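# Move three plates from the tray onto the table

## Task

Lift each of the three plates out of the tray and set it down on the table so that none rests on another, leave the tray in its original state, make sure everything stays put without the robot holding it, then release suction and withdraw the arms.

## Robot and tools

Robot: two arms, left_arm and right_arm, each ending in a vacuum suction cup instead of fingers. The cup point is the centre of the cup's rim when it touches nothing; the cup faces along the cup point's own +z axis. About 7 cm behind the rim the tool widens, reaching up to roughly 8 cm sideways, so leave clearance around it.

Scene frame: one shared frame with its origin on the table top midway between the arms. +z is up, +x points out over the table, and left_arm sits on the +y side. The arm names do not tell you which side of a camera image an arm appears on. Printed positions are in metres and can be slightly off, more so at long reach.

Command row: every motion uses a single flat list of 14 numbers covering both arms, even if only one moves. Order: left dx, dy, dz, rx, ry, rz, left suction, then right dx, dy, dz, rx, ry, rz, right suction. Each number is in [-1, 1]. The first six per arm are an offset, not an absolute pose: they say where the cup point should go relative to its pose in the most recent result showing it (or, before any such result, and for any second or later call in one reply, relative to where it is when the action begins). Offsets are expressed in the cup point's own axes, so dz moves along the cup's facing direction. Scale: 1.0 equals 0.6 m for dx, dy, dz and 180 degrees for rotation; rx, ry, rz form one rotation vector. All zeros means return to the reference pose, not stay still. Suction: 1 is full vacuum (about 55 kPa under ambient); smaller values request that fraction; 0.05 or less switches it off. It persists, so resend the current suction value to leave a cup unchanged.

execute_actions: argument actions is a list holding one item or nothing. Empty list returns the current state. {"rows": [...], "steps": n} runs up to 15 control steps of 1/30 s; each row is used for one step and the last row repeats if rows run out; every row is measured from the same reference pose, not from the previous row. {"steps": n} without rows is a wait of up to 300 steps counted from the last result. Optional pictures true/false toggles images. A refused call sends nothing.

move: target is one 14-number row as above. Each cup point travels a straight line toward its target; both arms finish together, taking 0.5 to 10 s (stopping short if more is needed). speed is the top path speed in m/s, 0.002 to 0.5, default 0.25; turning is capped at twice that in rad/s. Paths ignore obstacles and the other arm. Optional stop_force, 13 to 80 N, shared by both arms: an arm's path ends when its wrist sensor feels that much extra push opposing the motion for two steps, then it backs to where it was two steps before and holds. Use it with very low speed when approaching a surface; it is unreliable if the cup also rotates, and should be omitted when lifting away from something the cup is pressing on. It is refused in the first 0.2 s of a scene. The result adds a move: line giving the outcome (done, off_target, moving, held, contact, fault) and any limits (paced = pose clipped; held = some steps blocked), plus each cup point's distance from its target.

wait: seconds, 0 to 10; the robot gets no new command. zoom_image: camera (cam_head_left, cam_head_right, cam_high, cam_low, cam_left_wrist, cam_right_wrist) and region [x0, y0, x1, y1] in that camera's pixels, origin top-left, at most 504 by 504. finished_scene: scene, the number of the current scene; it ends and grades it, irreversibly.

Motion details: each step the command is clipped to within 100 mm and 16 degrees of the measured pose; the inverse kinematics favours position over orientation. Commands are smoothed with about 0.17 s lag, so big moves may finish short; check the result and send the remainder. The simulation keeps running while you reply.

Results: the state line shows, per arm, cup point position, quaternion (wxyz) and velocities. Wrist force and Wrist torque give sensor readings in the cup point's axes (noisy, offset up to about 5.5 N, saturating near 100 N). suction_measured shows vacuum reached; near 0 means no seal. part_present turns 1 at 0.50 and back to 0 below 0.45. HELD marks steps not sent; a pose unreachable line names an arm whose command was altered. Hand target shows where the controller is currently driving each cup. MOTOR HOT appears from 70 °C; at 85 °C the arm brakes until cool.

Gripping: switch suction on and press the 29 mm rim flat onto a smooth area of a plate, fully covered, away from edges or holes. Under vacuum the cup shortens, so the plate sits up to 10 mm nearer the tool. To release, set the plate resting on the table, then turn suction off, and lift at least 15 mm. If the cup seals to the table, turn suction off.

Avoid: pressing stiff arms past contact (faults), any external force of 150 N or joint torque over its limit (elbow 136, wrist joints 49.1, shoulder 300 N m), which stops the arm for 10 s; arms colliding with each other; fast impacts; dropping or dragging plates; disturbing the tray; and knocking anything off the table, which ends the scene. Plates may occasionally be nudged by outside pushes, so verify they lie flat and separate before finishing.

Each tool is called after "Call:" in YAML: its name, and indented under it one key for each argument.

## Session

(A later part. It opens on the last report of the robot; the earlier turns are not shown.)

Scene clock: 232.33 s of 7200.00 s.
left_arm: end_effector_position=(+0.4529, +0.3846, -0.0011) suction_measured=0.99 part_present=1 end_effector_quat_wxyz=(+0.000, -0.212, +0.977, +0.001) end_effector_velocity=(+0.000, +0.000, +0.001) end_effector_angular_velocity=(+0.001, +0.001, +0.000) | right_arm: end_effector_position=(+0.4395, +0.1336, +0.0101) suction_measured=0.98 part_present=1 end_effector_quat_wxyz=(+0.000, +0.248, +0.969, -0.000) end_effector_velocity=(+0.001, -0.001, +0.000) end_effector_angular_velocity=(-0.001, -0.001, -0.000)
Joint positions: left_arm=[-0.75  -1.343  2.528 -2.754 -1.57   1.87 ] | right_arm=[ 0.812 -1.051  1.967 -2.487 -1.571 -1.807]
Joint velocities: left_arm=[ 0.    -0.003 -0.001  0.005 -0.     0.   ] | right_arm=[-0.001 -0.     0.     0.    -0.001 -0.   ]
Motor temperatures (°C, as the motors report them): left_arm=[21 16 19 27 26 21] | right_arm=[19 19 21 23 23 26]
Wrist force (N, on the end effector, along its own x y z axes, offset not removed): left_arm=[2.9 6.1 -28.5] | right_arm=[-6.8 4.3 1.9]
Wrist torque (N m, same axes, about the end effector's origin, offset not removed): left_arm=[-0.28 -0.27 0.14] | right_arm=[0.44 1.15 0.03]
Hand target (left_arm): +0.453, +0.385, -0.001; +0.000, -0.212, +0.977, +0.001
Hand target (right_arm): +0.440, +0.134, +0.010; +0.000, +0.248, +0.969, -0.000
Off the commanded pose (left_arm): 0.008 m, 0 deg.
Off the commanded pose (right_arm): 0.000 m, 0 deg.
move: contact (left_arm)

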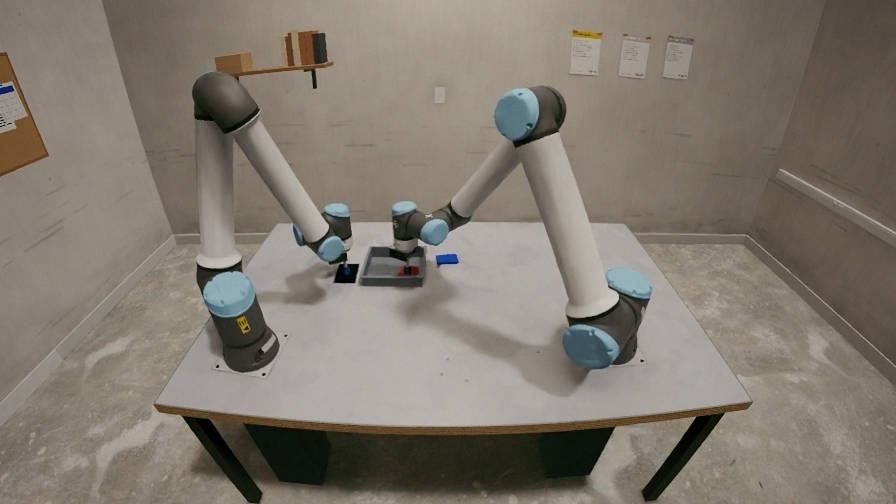

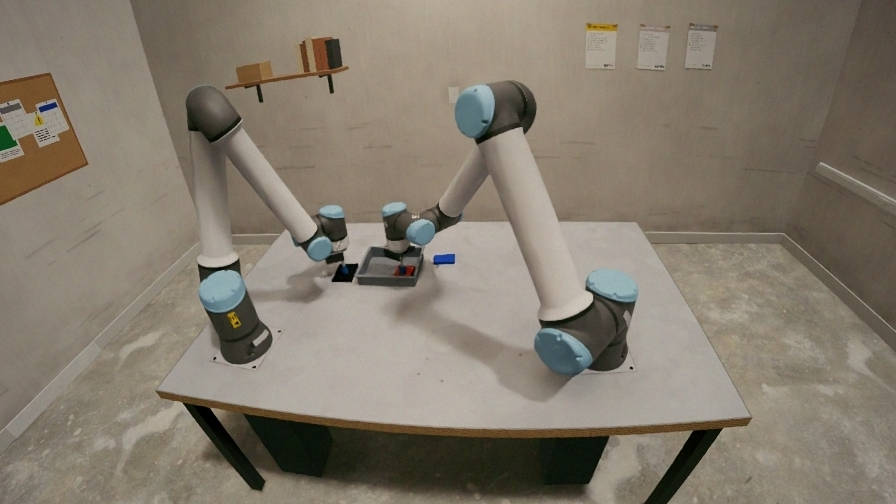

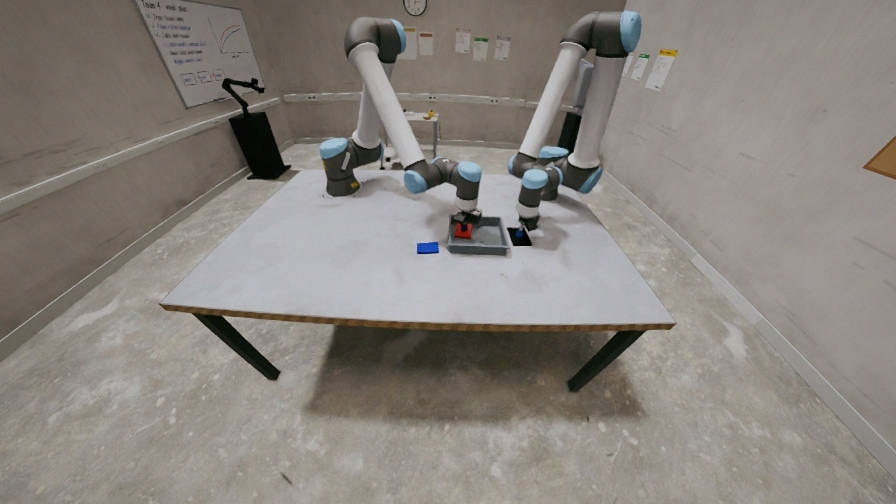

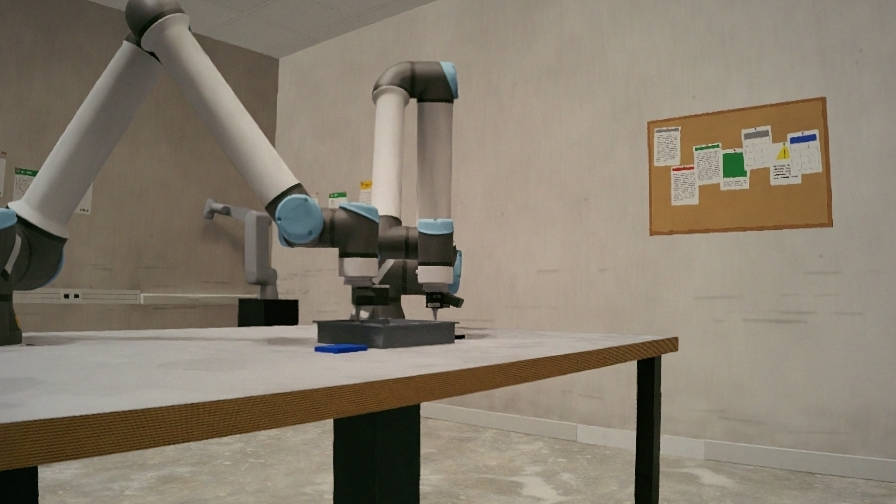

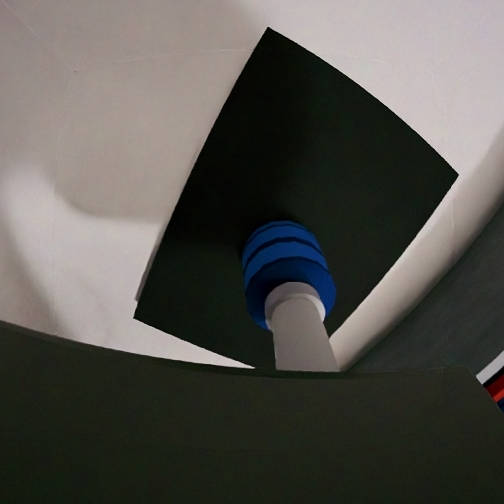

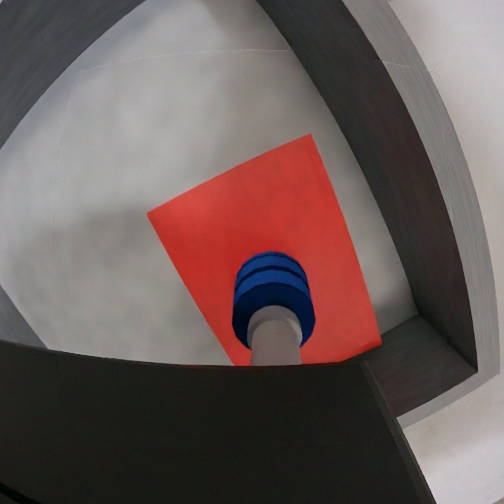

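Call:
move:
  target: [0,0,-0.10,0,0,0,0, -0.0058,0.0032,-0.0998,0,0,0,1]
  speed: 0.1

Call:
move:
  target: [0,0,-0.12,0,0,0,0, -0.1035,-0.2357,0,0,0,0,1]
  speed: 0.22

Call:
move:
  target: [0,0,0,0,0,0,0, 0,0,0.1088,0,0,0,1]
  speed: 0.09
  stop_force: 15

Call:
move:
  target: [0,0,0,0,0,0,0, 0,0,0.02,0,0,0,1]
  speed: 0.0035
  stop_force: 13

Scene clock: 238.50 s of 7200.00 s.
left_arm: end_effector_position=(+0.4530, +0.3847, +0.0587) suction_measured=0.01 part_present=0 end_effector_quat_wxyz=(+0.000, -0.212, +0.977, +0.001) end_effector_velocity=(-0.000, -0.001, +0.002) end_effector_angular_velocity=(-0.000, +0.000, -0.000) | right_arm: end_effector_position=(+0.4435, +0.1336, +0.0698) suction_measured=1.00 part_present=1 end_effector_quat_wxyz=(+0.000, +0.248, +0.969, -0.000) end_effector_velocity=(-0.000, +0.001, +0.002) end_effector_angular_velocity=(+0.001, +0.001, +0.003)
Joint positions: left_arm=[-0.75  -1.491  2.499 -2.578 -1.57   1.87 ] | right_arm=[ 0.808 -1.129  1.943 -2.385 -1.571 -1.811]
Joint velocities: left_arm=[-0.001 -0.004 -0.001  0.006 -0.    -0.001] | right_arm=[ 0.    -0.002 -0.002  0.004  0.001 -0.002]
Motor temperatures (°C, as the motors report them): left_arm=[21 16 19 27 26 21] | right_arm=[19 19 21 23 23 26]
Wrist force (N, on the end effector, along its own x y z axes, offset not removed): left_arm=[-0.3 0.1 1.0] | right_arm=[-1.6 1.3 0.7]
Wrist torque (N m, same axes, about the end effector's origin, offset not removed): left_arm=[-0.35 -0.22 0.15] | right_arm=[0.19 0.34 0.25]
Hand target (left_arm): +0.453, +0.385, +0.059; +0.000, -0.212, +0.977, +0.001
Hand target (right_arm): +0.443, +0.134, +0.070; +0.000, +0.248, +0.969, -0.000
Off the commanded pose (left_arm): 0.000 m, 0 deg.
Off the commanded pose (right_arm): 0.000 m, 0 deg.
move: done

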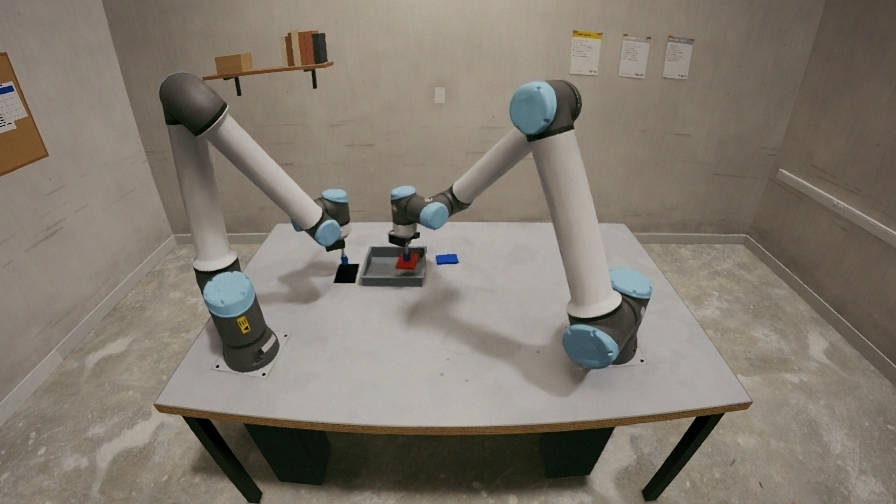

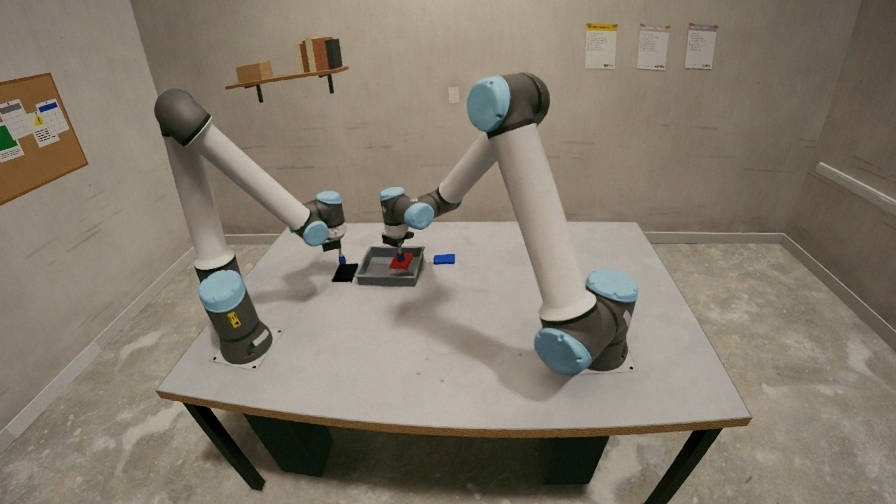

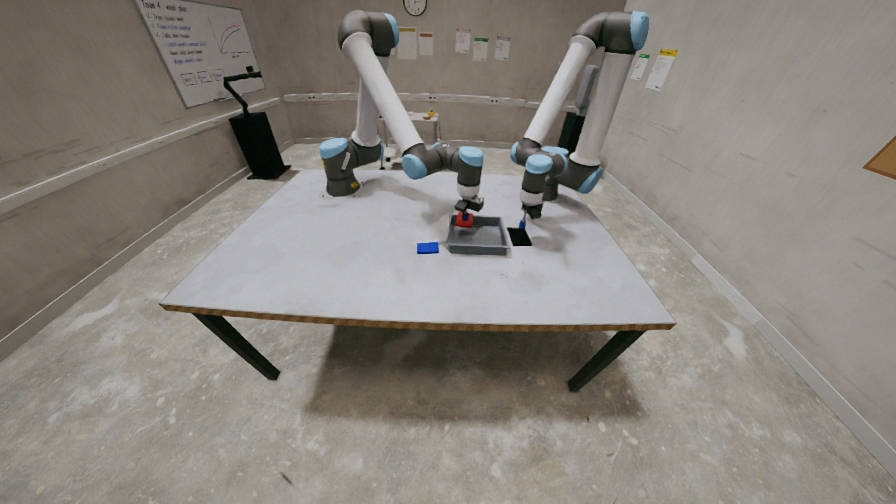

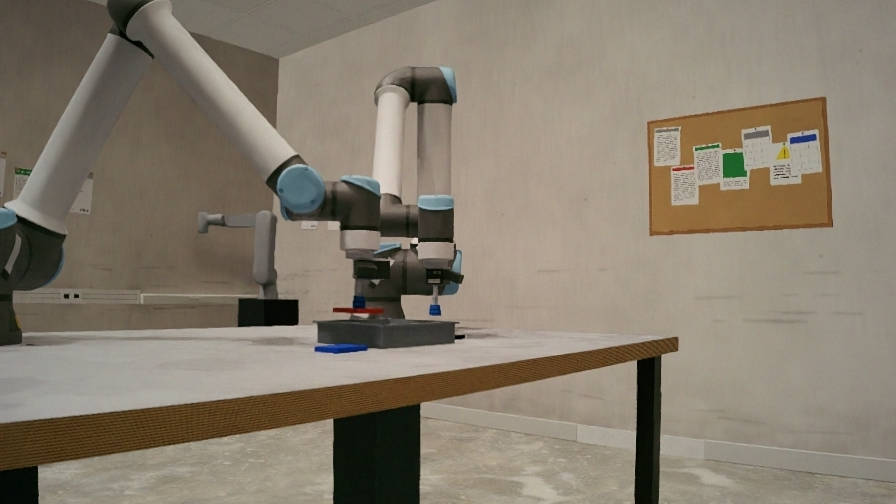

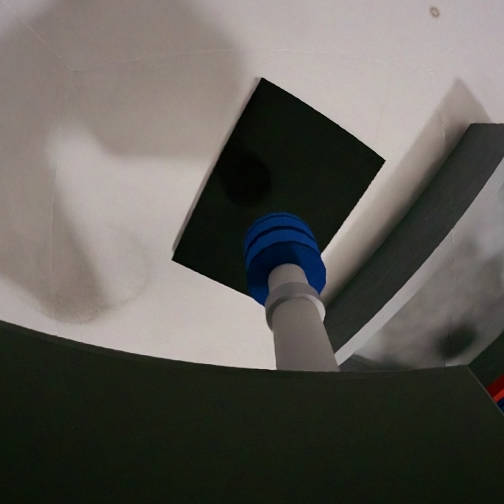

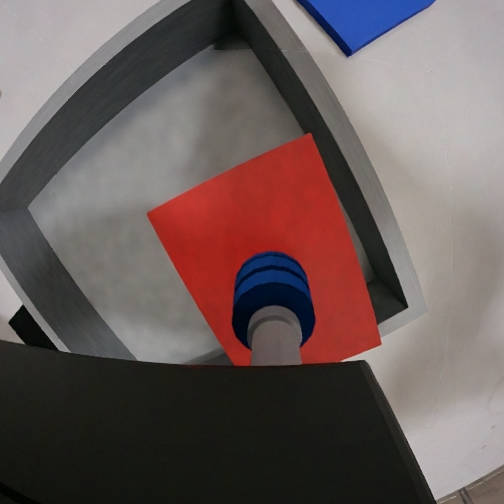

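Scene clock: 239.77 s of 7200.00 s.
left_arm: end_effector_position=(+0.4530, +0.3847, +0.1307) suction_measured=0.01 part_present=0 end_effector_quat_wxyz=(+0.000, -0.212, +0.977, +0.001) end_effector_velocity=(-0.000, +0.001, +0.001) end_effector_angular_velocity=(+0.001, -0.000, -0.000) | right_arm: end_effector_position=(+0.4298, -0.0200, +0.0697) suction_measured=1.00 part_present=1 end_effector_quat_wxyz=(+0.000, +0.248, +0.969, -0.000) end_effector_velocity=(-0.001, -0.001, +0.000) end_effector_angular_velocity=(+0.000, -0.000, +0.002)
Joint positions: left_arm=[-0.75  -1.64   2.445 -2.375 -1.57   1.87 ] | right_arm=[ 0.662 -1.3    2.213 -2.484 -1.571 -1.956]
Joint velocities: left_arm=[-0.    -0.002  0.     0.003  0.001 -0.   ] | right_arm=[-0.001 -0.002  0.003 -0.001  0.    -0.003]
Motor temperatures (°C, as the motors report them): left_arm=[21 16 19 27 26 21] | right_arm=[19 19 21 23 23 26]
Wrist force (N, on the end effector, along its own x y z axes, offset not removed): left_arm=[-0.2 1.0 -1.2] | right_arm=[-4.7 2.1 6.1]
Wrist torque (N m, same axes, about the end effector's origin, offset not removed): left_arm=[-0.23 -0.17 0.26] | right_arm=[0.35 0.76 -0.06]
Hand target (left_arm): +0.453, +0.385, +0.131; +0.000, -0.212, +0.977, +0.001
Hand target (right_arm): +0.430, -0.020, +0.070; +0.000, +0.248, +0.969, -0.000
Off the commanded pose (left_arm): 0.000 m, 0 deg.
Off the commanded pose (right_arm): 0.000 m, 0 deg.
move: done

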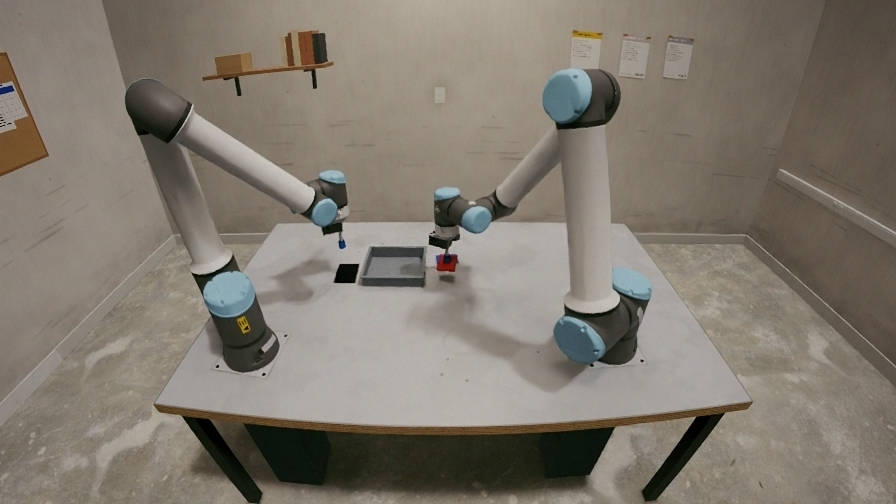

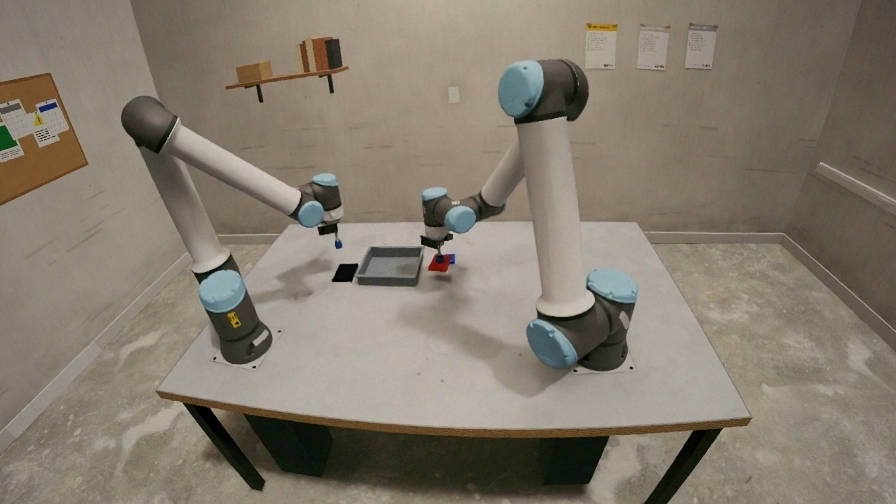

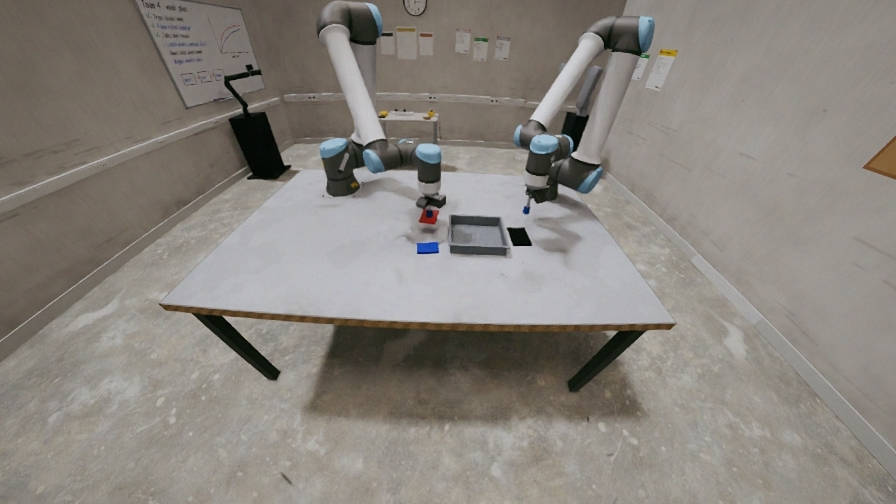

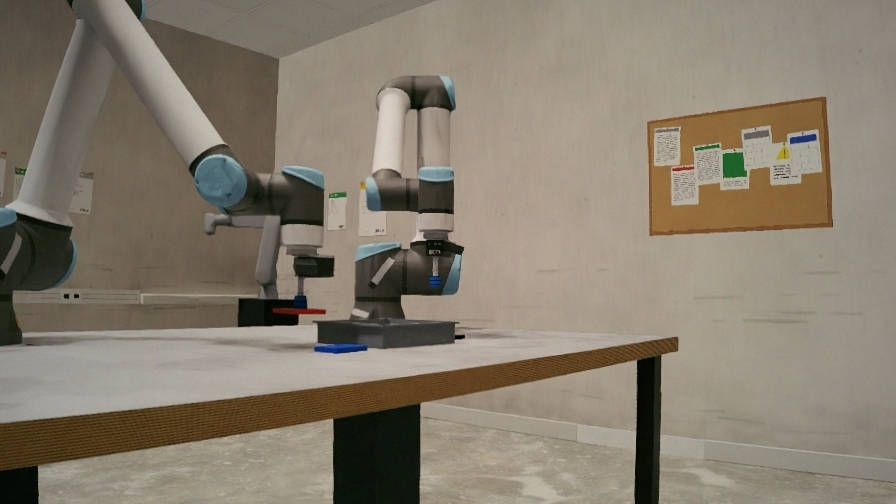

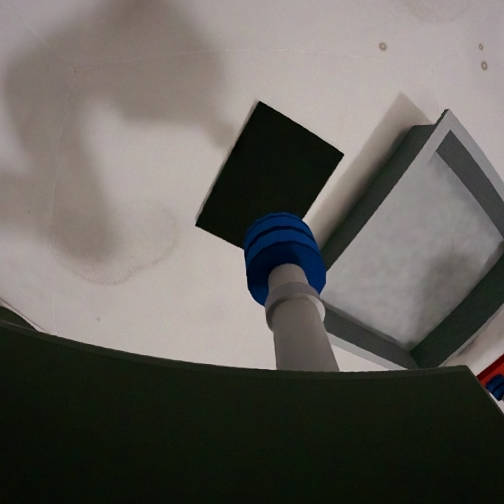

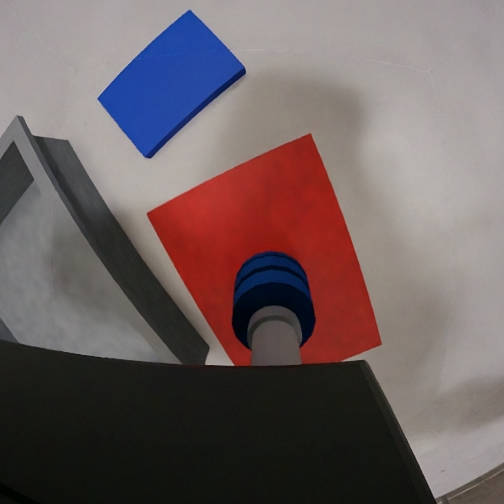

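Scene clock: 240.93 s of 7200.00 s.
left_arm: end_effector_position=(+0.4530, +0.3847, +0.1307) suction_measured=0.01 part_present=0 end_effector_quat_wxyz=(+0.000, -0.212, +0.977, +0.001) end_effector_velocity=(+0.001, -0.000, +0.001) end_effector_angular_velocity=(-0.002, -0.003, +0.000) | right_arm: end_effector_position=(+0.4298, -0.0200, +0.0046) suction_measured=0.99 part_present=1 end_effector_quat_wxyz=(+0.000, +0.248, +0.969, -0.000) end_effector_velocity=(+0.000, +0.000, -0.002) end_effector_angular_velocity=(+0.001, +0.000, -0.002)
Joint positions: left_arm=[-0.75  -1.64   2.445 -2.375 -1.57   1.87 ] | right_arm=[ 0.662 -1.188  2.237 -2.62  -1.571 -1.956]
Joint velocities: left_arm=[ 0.    -0.002 -0.001 -0.     0.001 -0.   ] | right_arm=[-0.     0.004  0.    -0.005  0.001  0.002]
Motor temperatures (°C, as the motors report them): left_arm=[21 16 19 27 26 21] | right_arm=[19 19 21 23 23 26]
Wrist force (N, on the end effector, along its own x y z axes, offset not removed): left_arm=[1.2 2.7 -1.3] | right_arm=[-6.1 -1.7 4.6]
Wrist torque (N m, same axes, about the end effector's origin, offset not removed): left_arm=[0.07 -0.30 0.16] | right_arm=[-0.16 0.85 -0.03]
Hand target (left_arm): +0.453, +0.385, +0.131; +0.000, -0.212, +0.977, +0.001
Hand target (right_arm): +0.430, -0.020, +0.004; +0.000, +0.248, +0.969, -0.000
Off the commanded pose (left_arm): 0.000 m, 0 deg.
Off the commanded pose (right_arm): 0.000 m, 0 deg.
move: done

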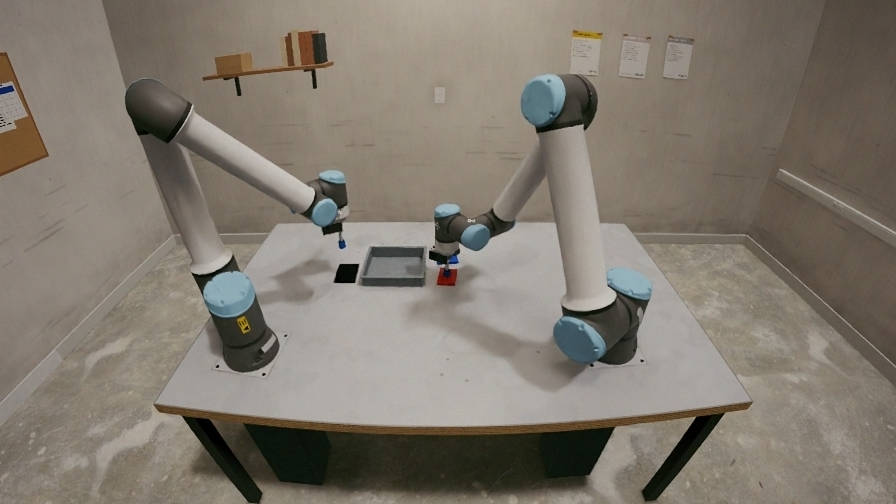

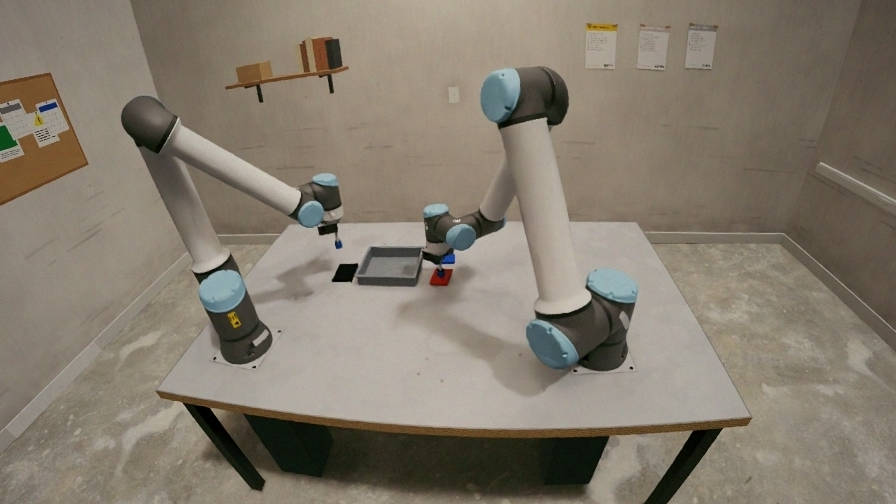

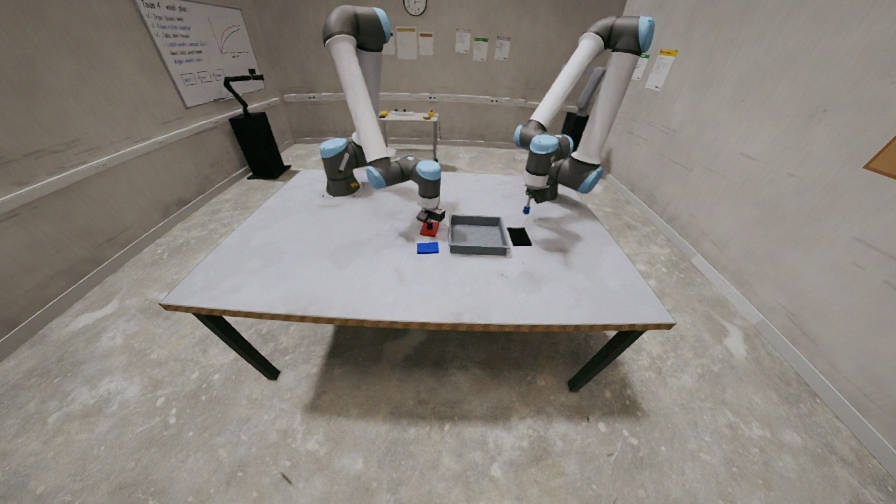

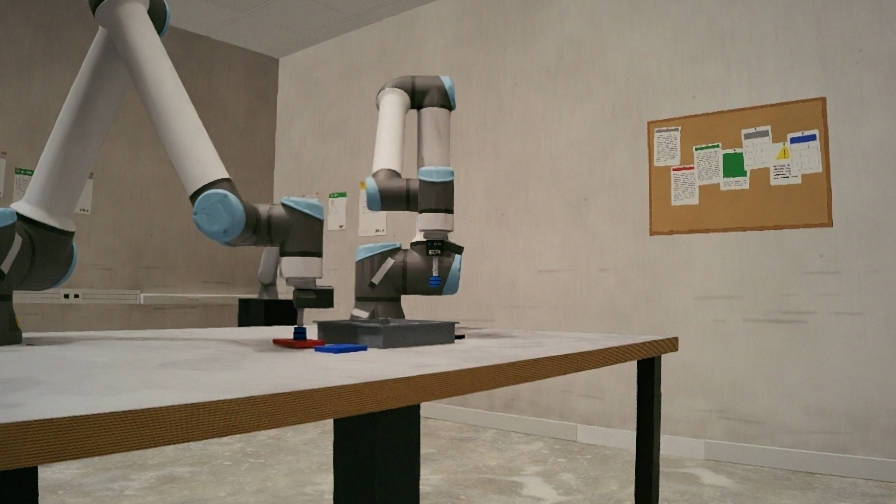

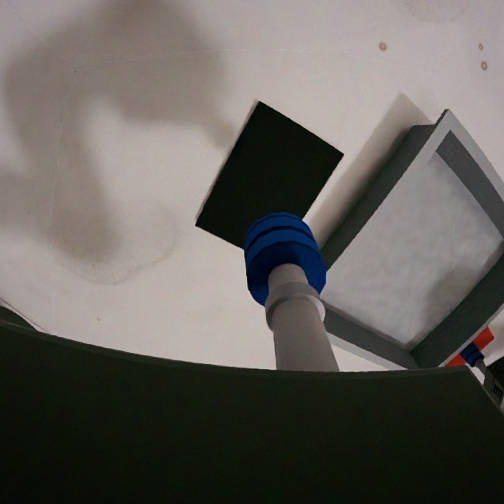

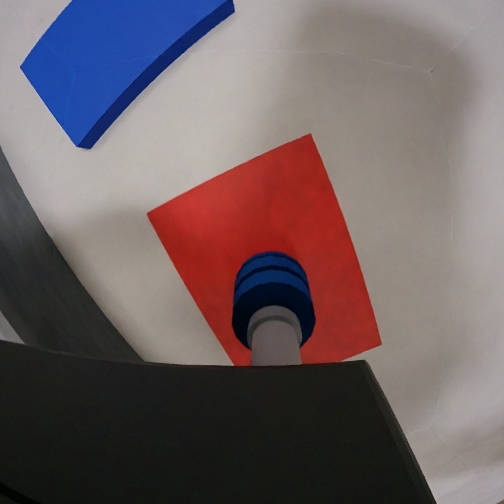

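Scene clock: 242.57 s of 7200.00 s.
left_arm: end_effector_position=(+0.4530, +0.3847, +0.1307) suction_measured=0.01 part_present=0 end_effector_quat_wxyz=(+0.000, -0.212, +0.977, +0.001) end_effector_velocity=(-0.001, +0.001, -0.002) end_effector_angular_velocity=(+0.003, +0.002, +0.001) | right_arm: end_effector_position=(+0.4299, -0.0200, +0.0002) suction_measured=0.99 part_present=1 end_effector_quat_wxyz=(+0.000, +0.248, +0.969, -0.000) end_effector_velocity=(-0.000, +0.000, +0.001) end_effector_angular_velocity=(-0.000, -0.000, +0.001)
Joint positions: left_arm=[-0.75  -1.64   2.445 -2.375 -1.57   1.87 ] | right_arm=[ 0.662 -1.18   2.239 -2.629 -1.571 -1.956]
Joint velocities: left_arm=[ 0.     0.002  0.002  0.     0.001 -0.001] | right_arm=[ 0.001 -0.002 -0.     0.002 -0.     0.   ]
Motor temperatures (°C, as the motors report them): left_arm=[21 16 19 27 26 21] | right_arm=[19 19 21 23 23 26]
Wrist force (N, on the end effector, along its own x y z axes, offset not removed): left_arm=[-0.1 -0.2 -0.6] | right_arm=[4.3 -8.0 -30.5]
Wrist torque (N m, same axes, about the end effector's origin, offset not removed): left_arm=[-0.41 -0.20 0.19] | right_arm=[-0.16 -0.14 0.13]
Hand target (left_arm): +0.453, +0.385, +0.131; +0.000, -0.212, +0.977, +0.001
Hand target (right_arm): +0.430, -0.020, +0.000; +0.000, +0.248, +0.969, -0.000
Off the commanded pose (left_arm): 0.000 m, 0 deg.
Off the commanded pose (right_arm): 0.008 m, 0 deg.
move: contact (right_arm)

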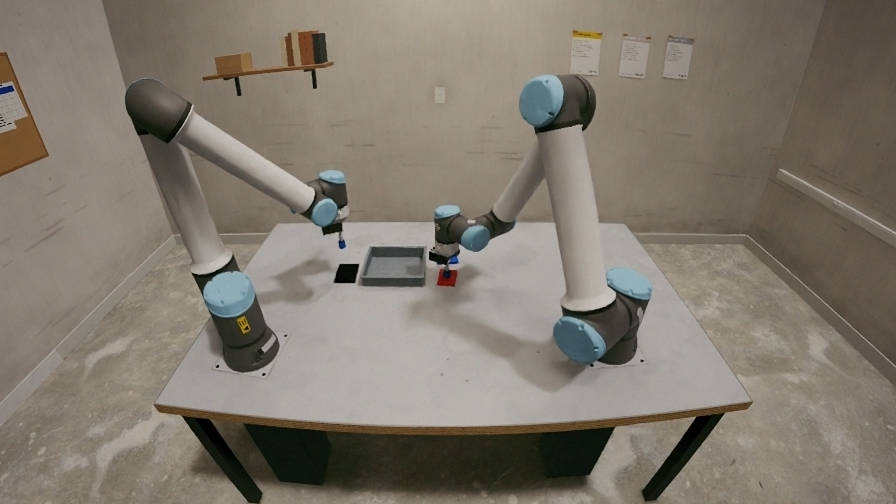

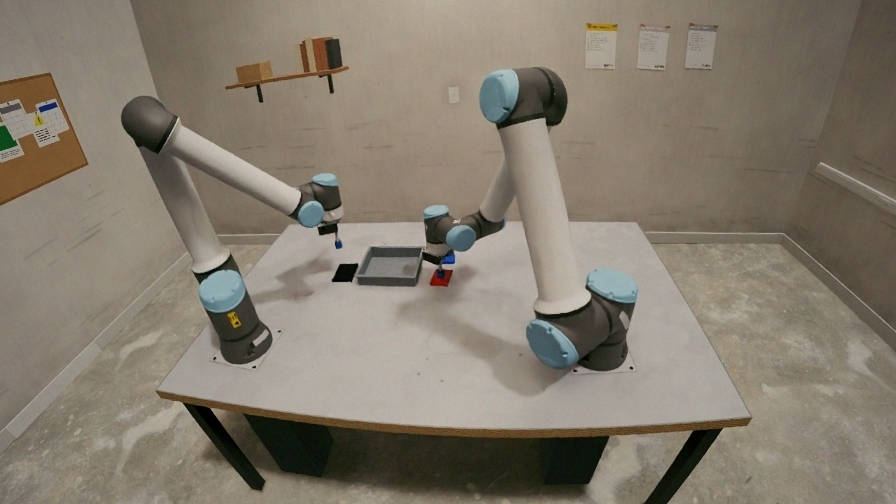

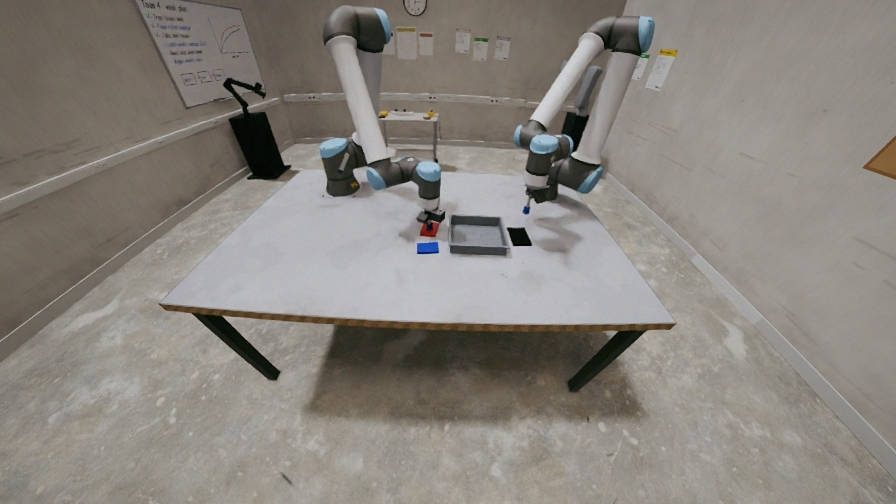

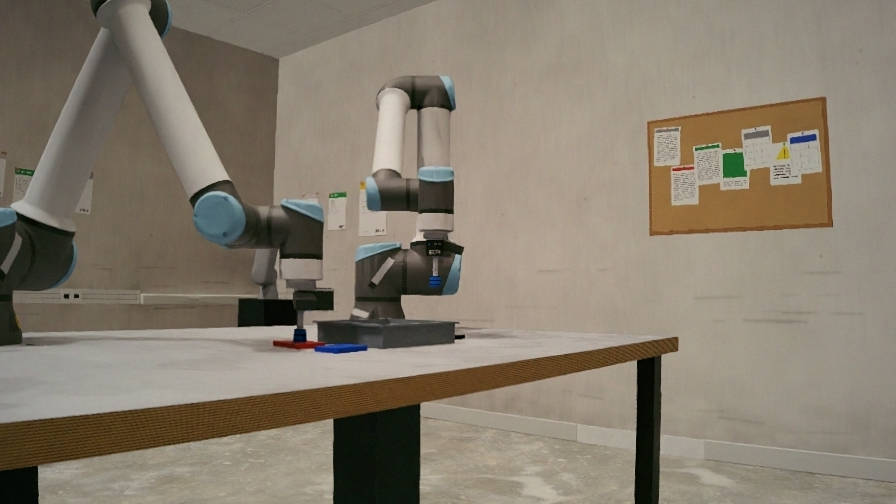

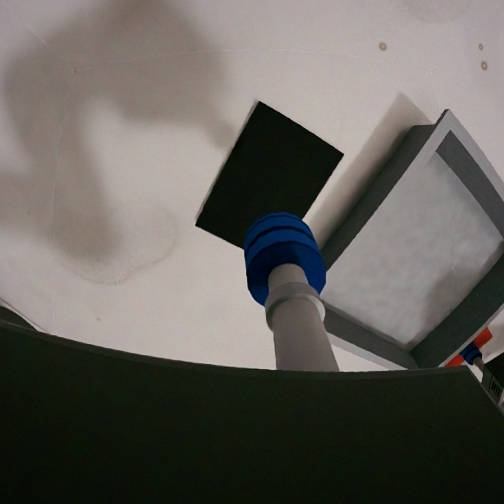

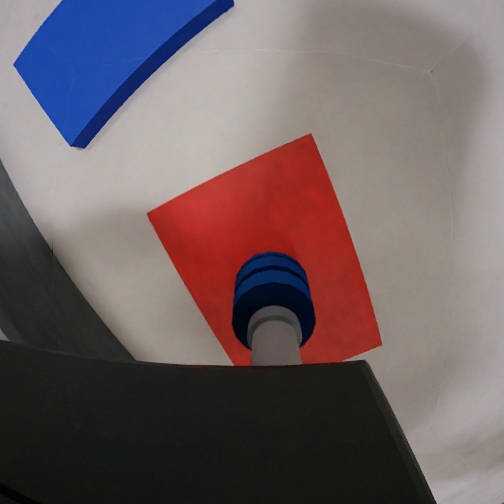

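Call:
execute_actions:
  actions: []

Scene clock: 248.53 s of 7200.00 s.
left_arm: end_effector_position=(+0.4530, +0.3847, +0.1307) suction_measured=0.01 part_present=0 end_effector_quat_wxyz=(+0.000, -0.212, +0.977, +0.001) end_effector_velocity=(-0.000, +0.001, -0.001) end_effector_angular_velocity=(+0.000, +0.001, +0.000) | right_arm: end_effector_position=(+0.4299, -0.0200, +0.0003) suction_measured=0.98 part_present=1 end_effector_quat_wxyz=(+0.000, +0.248, +0.969, -0.000) end_effector_velocity=(+0.000, +0.001, +0.001) end_effector_angular_velocity=(+0.003, +0.001, -0.000)
Joint positions: left_arm=[-0.75  -1.64   2.445 -2.375 -1.57   1.87 ] | right_arm=[ 0.662 -1.181  2.239 -2.629 -1.571 -1.956]
Joint velocities: left_arm=[ 0.001 -0.     0.001 -0.    -0.001  0.001] | right_arm=[-0.001 -0.001 -0.001  0.     0.003 -0.   ]
Motor temperatures (°C, as the motors report them): left_arm=[21 16 19 27 26 21] | right_arm=[19 19 21 23 23 26]
Wrist force (N, on the end effector, along its own x y z axes, offset not removed): left_arm=[0.5 0.6 1.0] | right_arm=[-4.6 -3.4 -17.7]
Wrist torque (N m, same axes, about the end effector's origin, offset not removed): left_arm=[-0.20 -0.20 0.23] | right_arm=[0.12 0.98 -0.20]
Hand target (left_arm): +0.453, +0.385, +0.131; +0.000, -0.212, +0.977, +0.001
Hand target (right_arm): +0.430, -0.020, +0.000; +0.000, +0.248, +0.969, -0.000
Off the commanded pose (left_arm): 0.000 m, 0 deg.
Off the commanded pose (right_arm): 0.008 m, 0 deg.
Steps of this call (steps 1 to 179: nothing new was sent). Readings (end_effector_position | what the end effector reports):
1: left_arm (+0.4530, +0.3847, +0.1307) | right_arm (+0.4299, -0.0200, +0.0002) | left_arm suction_measured=0.01 part_present=0 | right_arm suction_measured=0.99 part_present=1
2: left_arm (+0.4530, +0.3847, +0.1307) | right_arm (+0.4298, -0.0200, +0.0002) | left_arm suction_measured=0.01 part_present=0 | right_arm suction_measured=0.99 part_present=1
4: left_arm (+0.4530, +0.3847, +0.1307) | right_arm (+0.4298, -0.0200, +0.0002) | left_arm suction_measured=0.01 part_present=0 | right_arm suction_measured=0.99 part_present=1
8: left_arm (+0.4530, +0.3847, +0.1307) | right_arm (+0.4298, -0.0200, +0.0002) | left_arm suction_measured=0.01 part_present=0 | right_arm suction_measured=0.99 part_present=1
179: the state above

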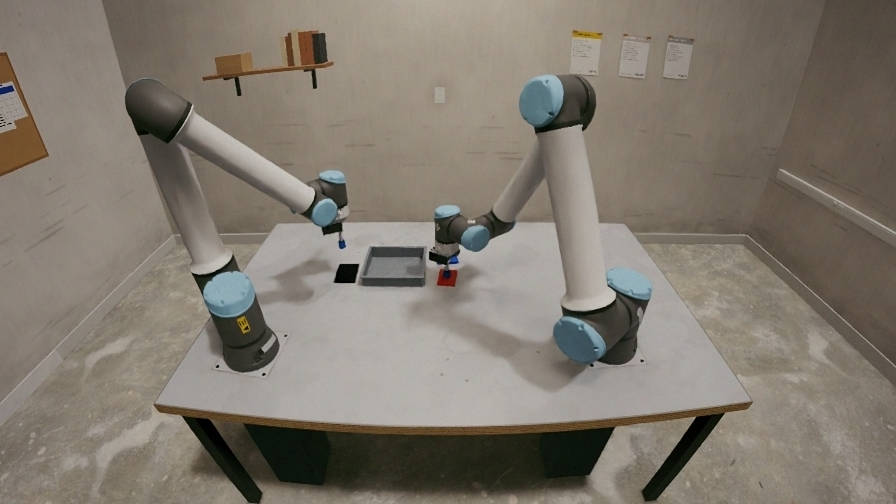

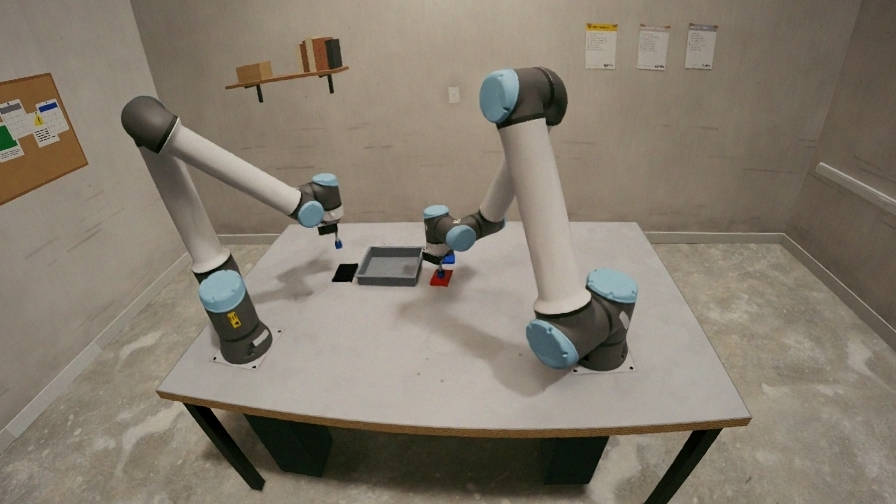

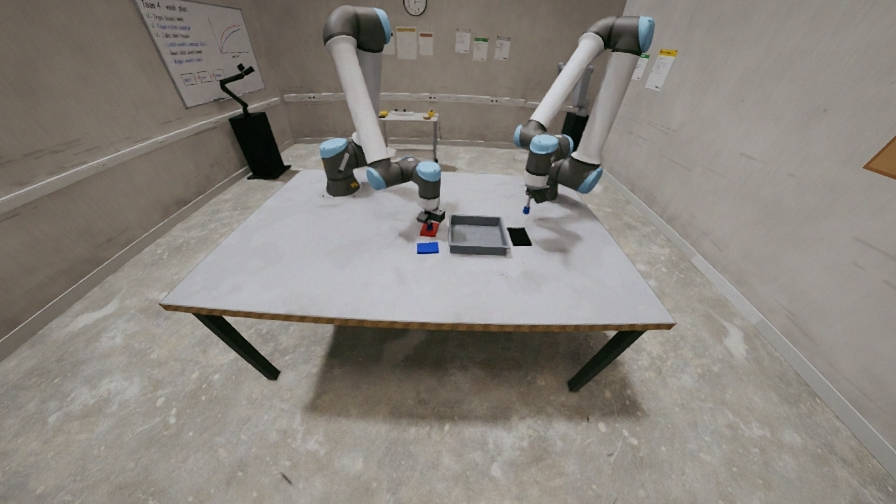

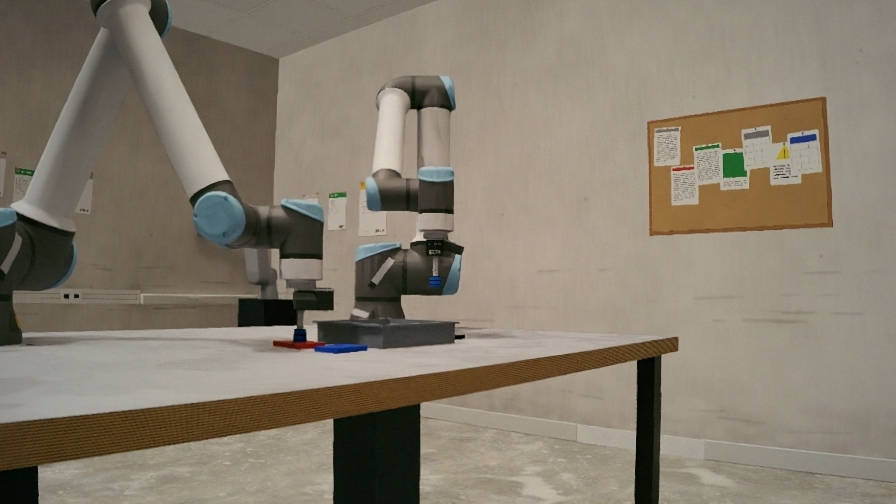

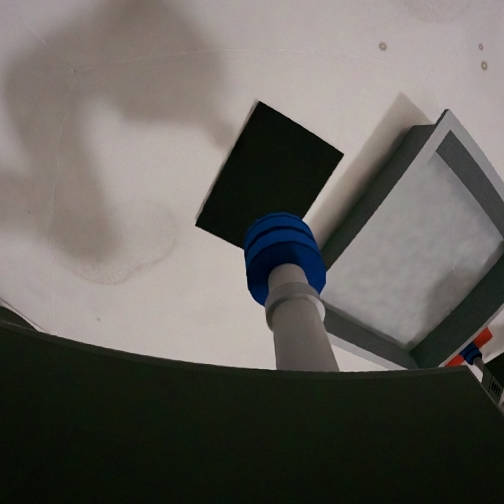

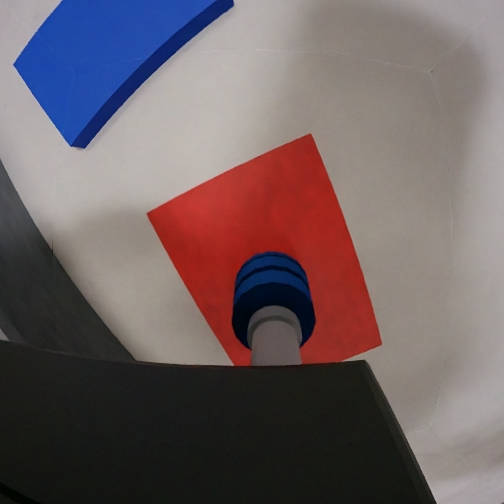

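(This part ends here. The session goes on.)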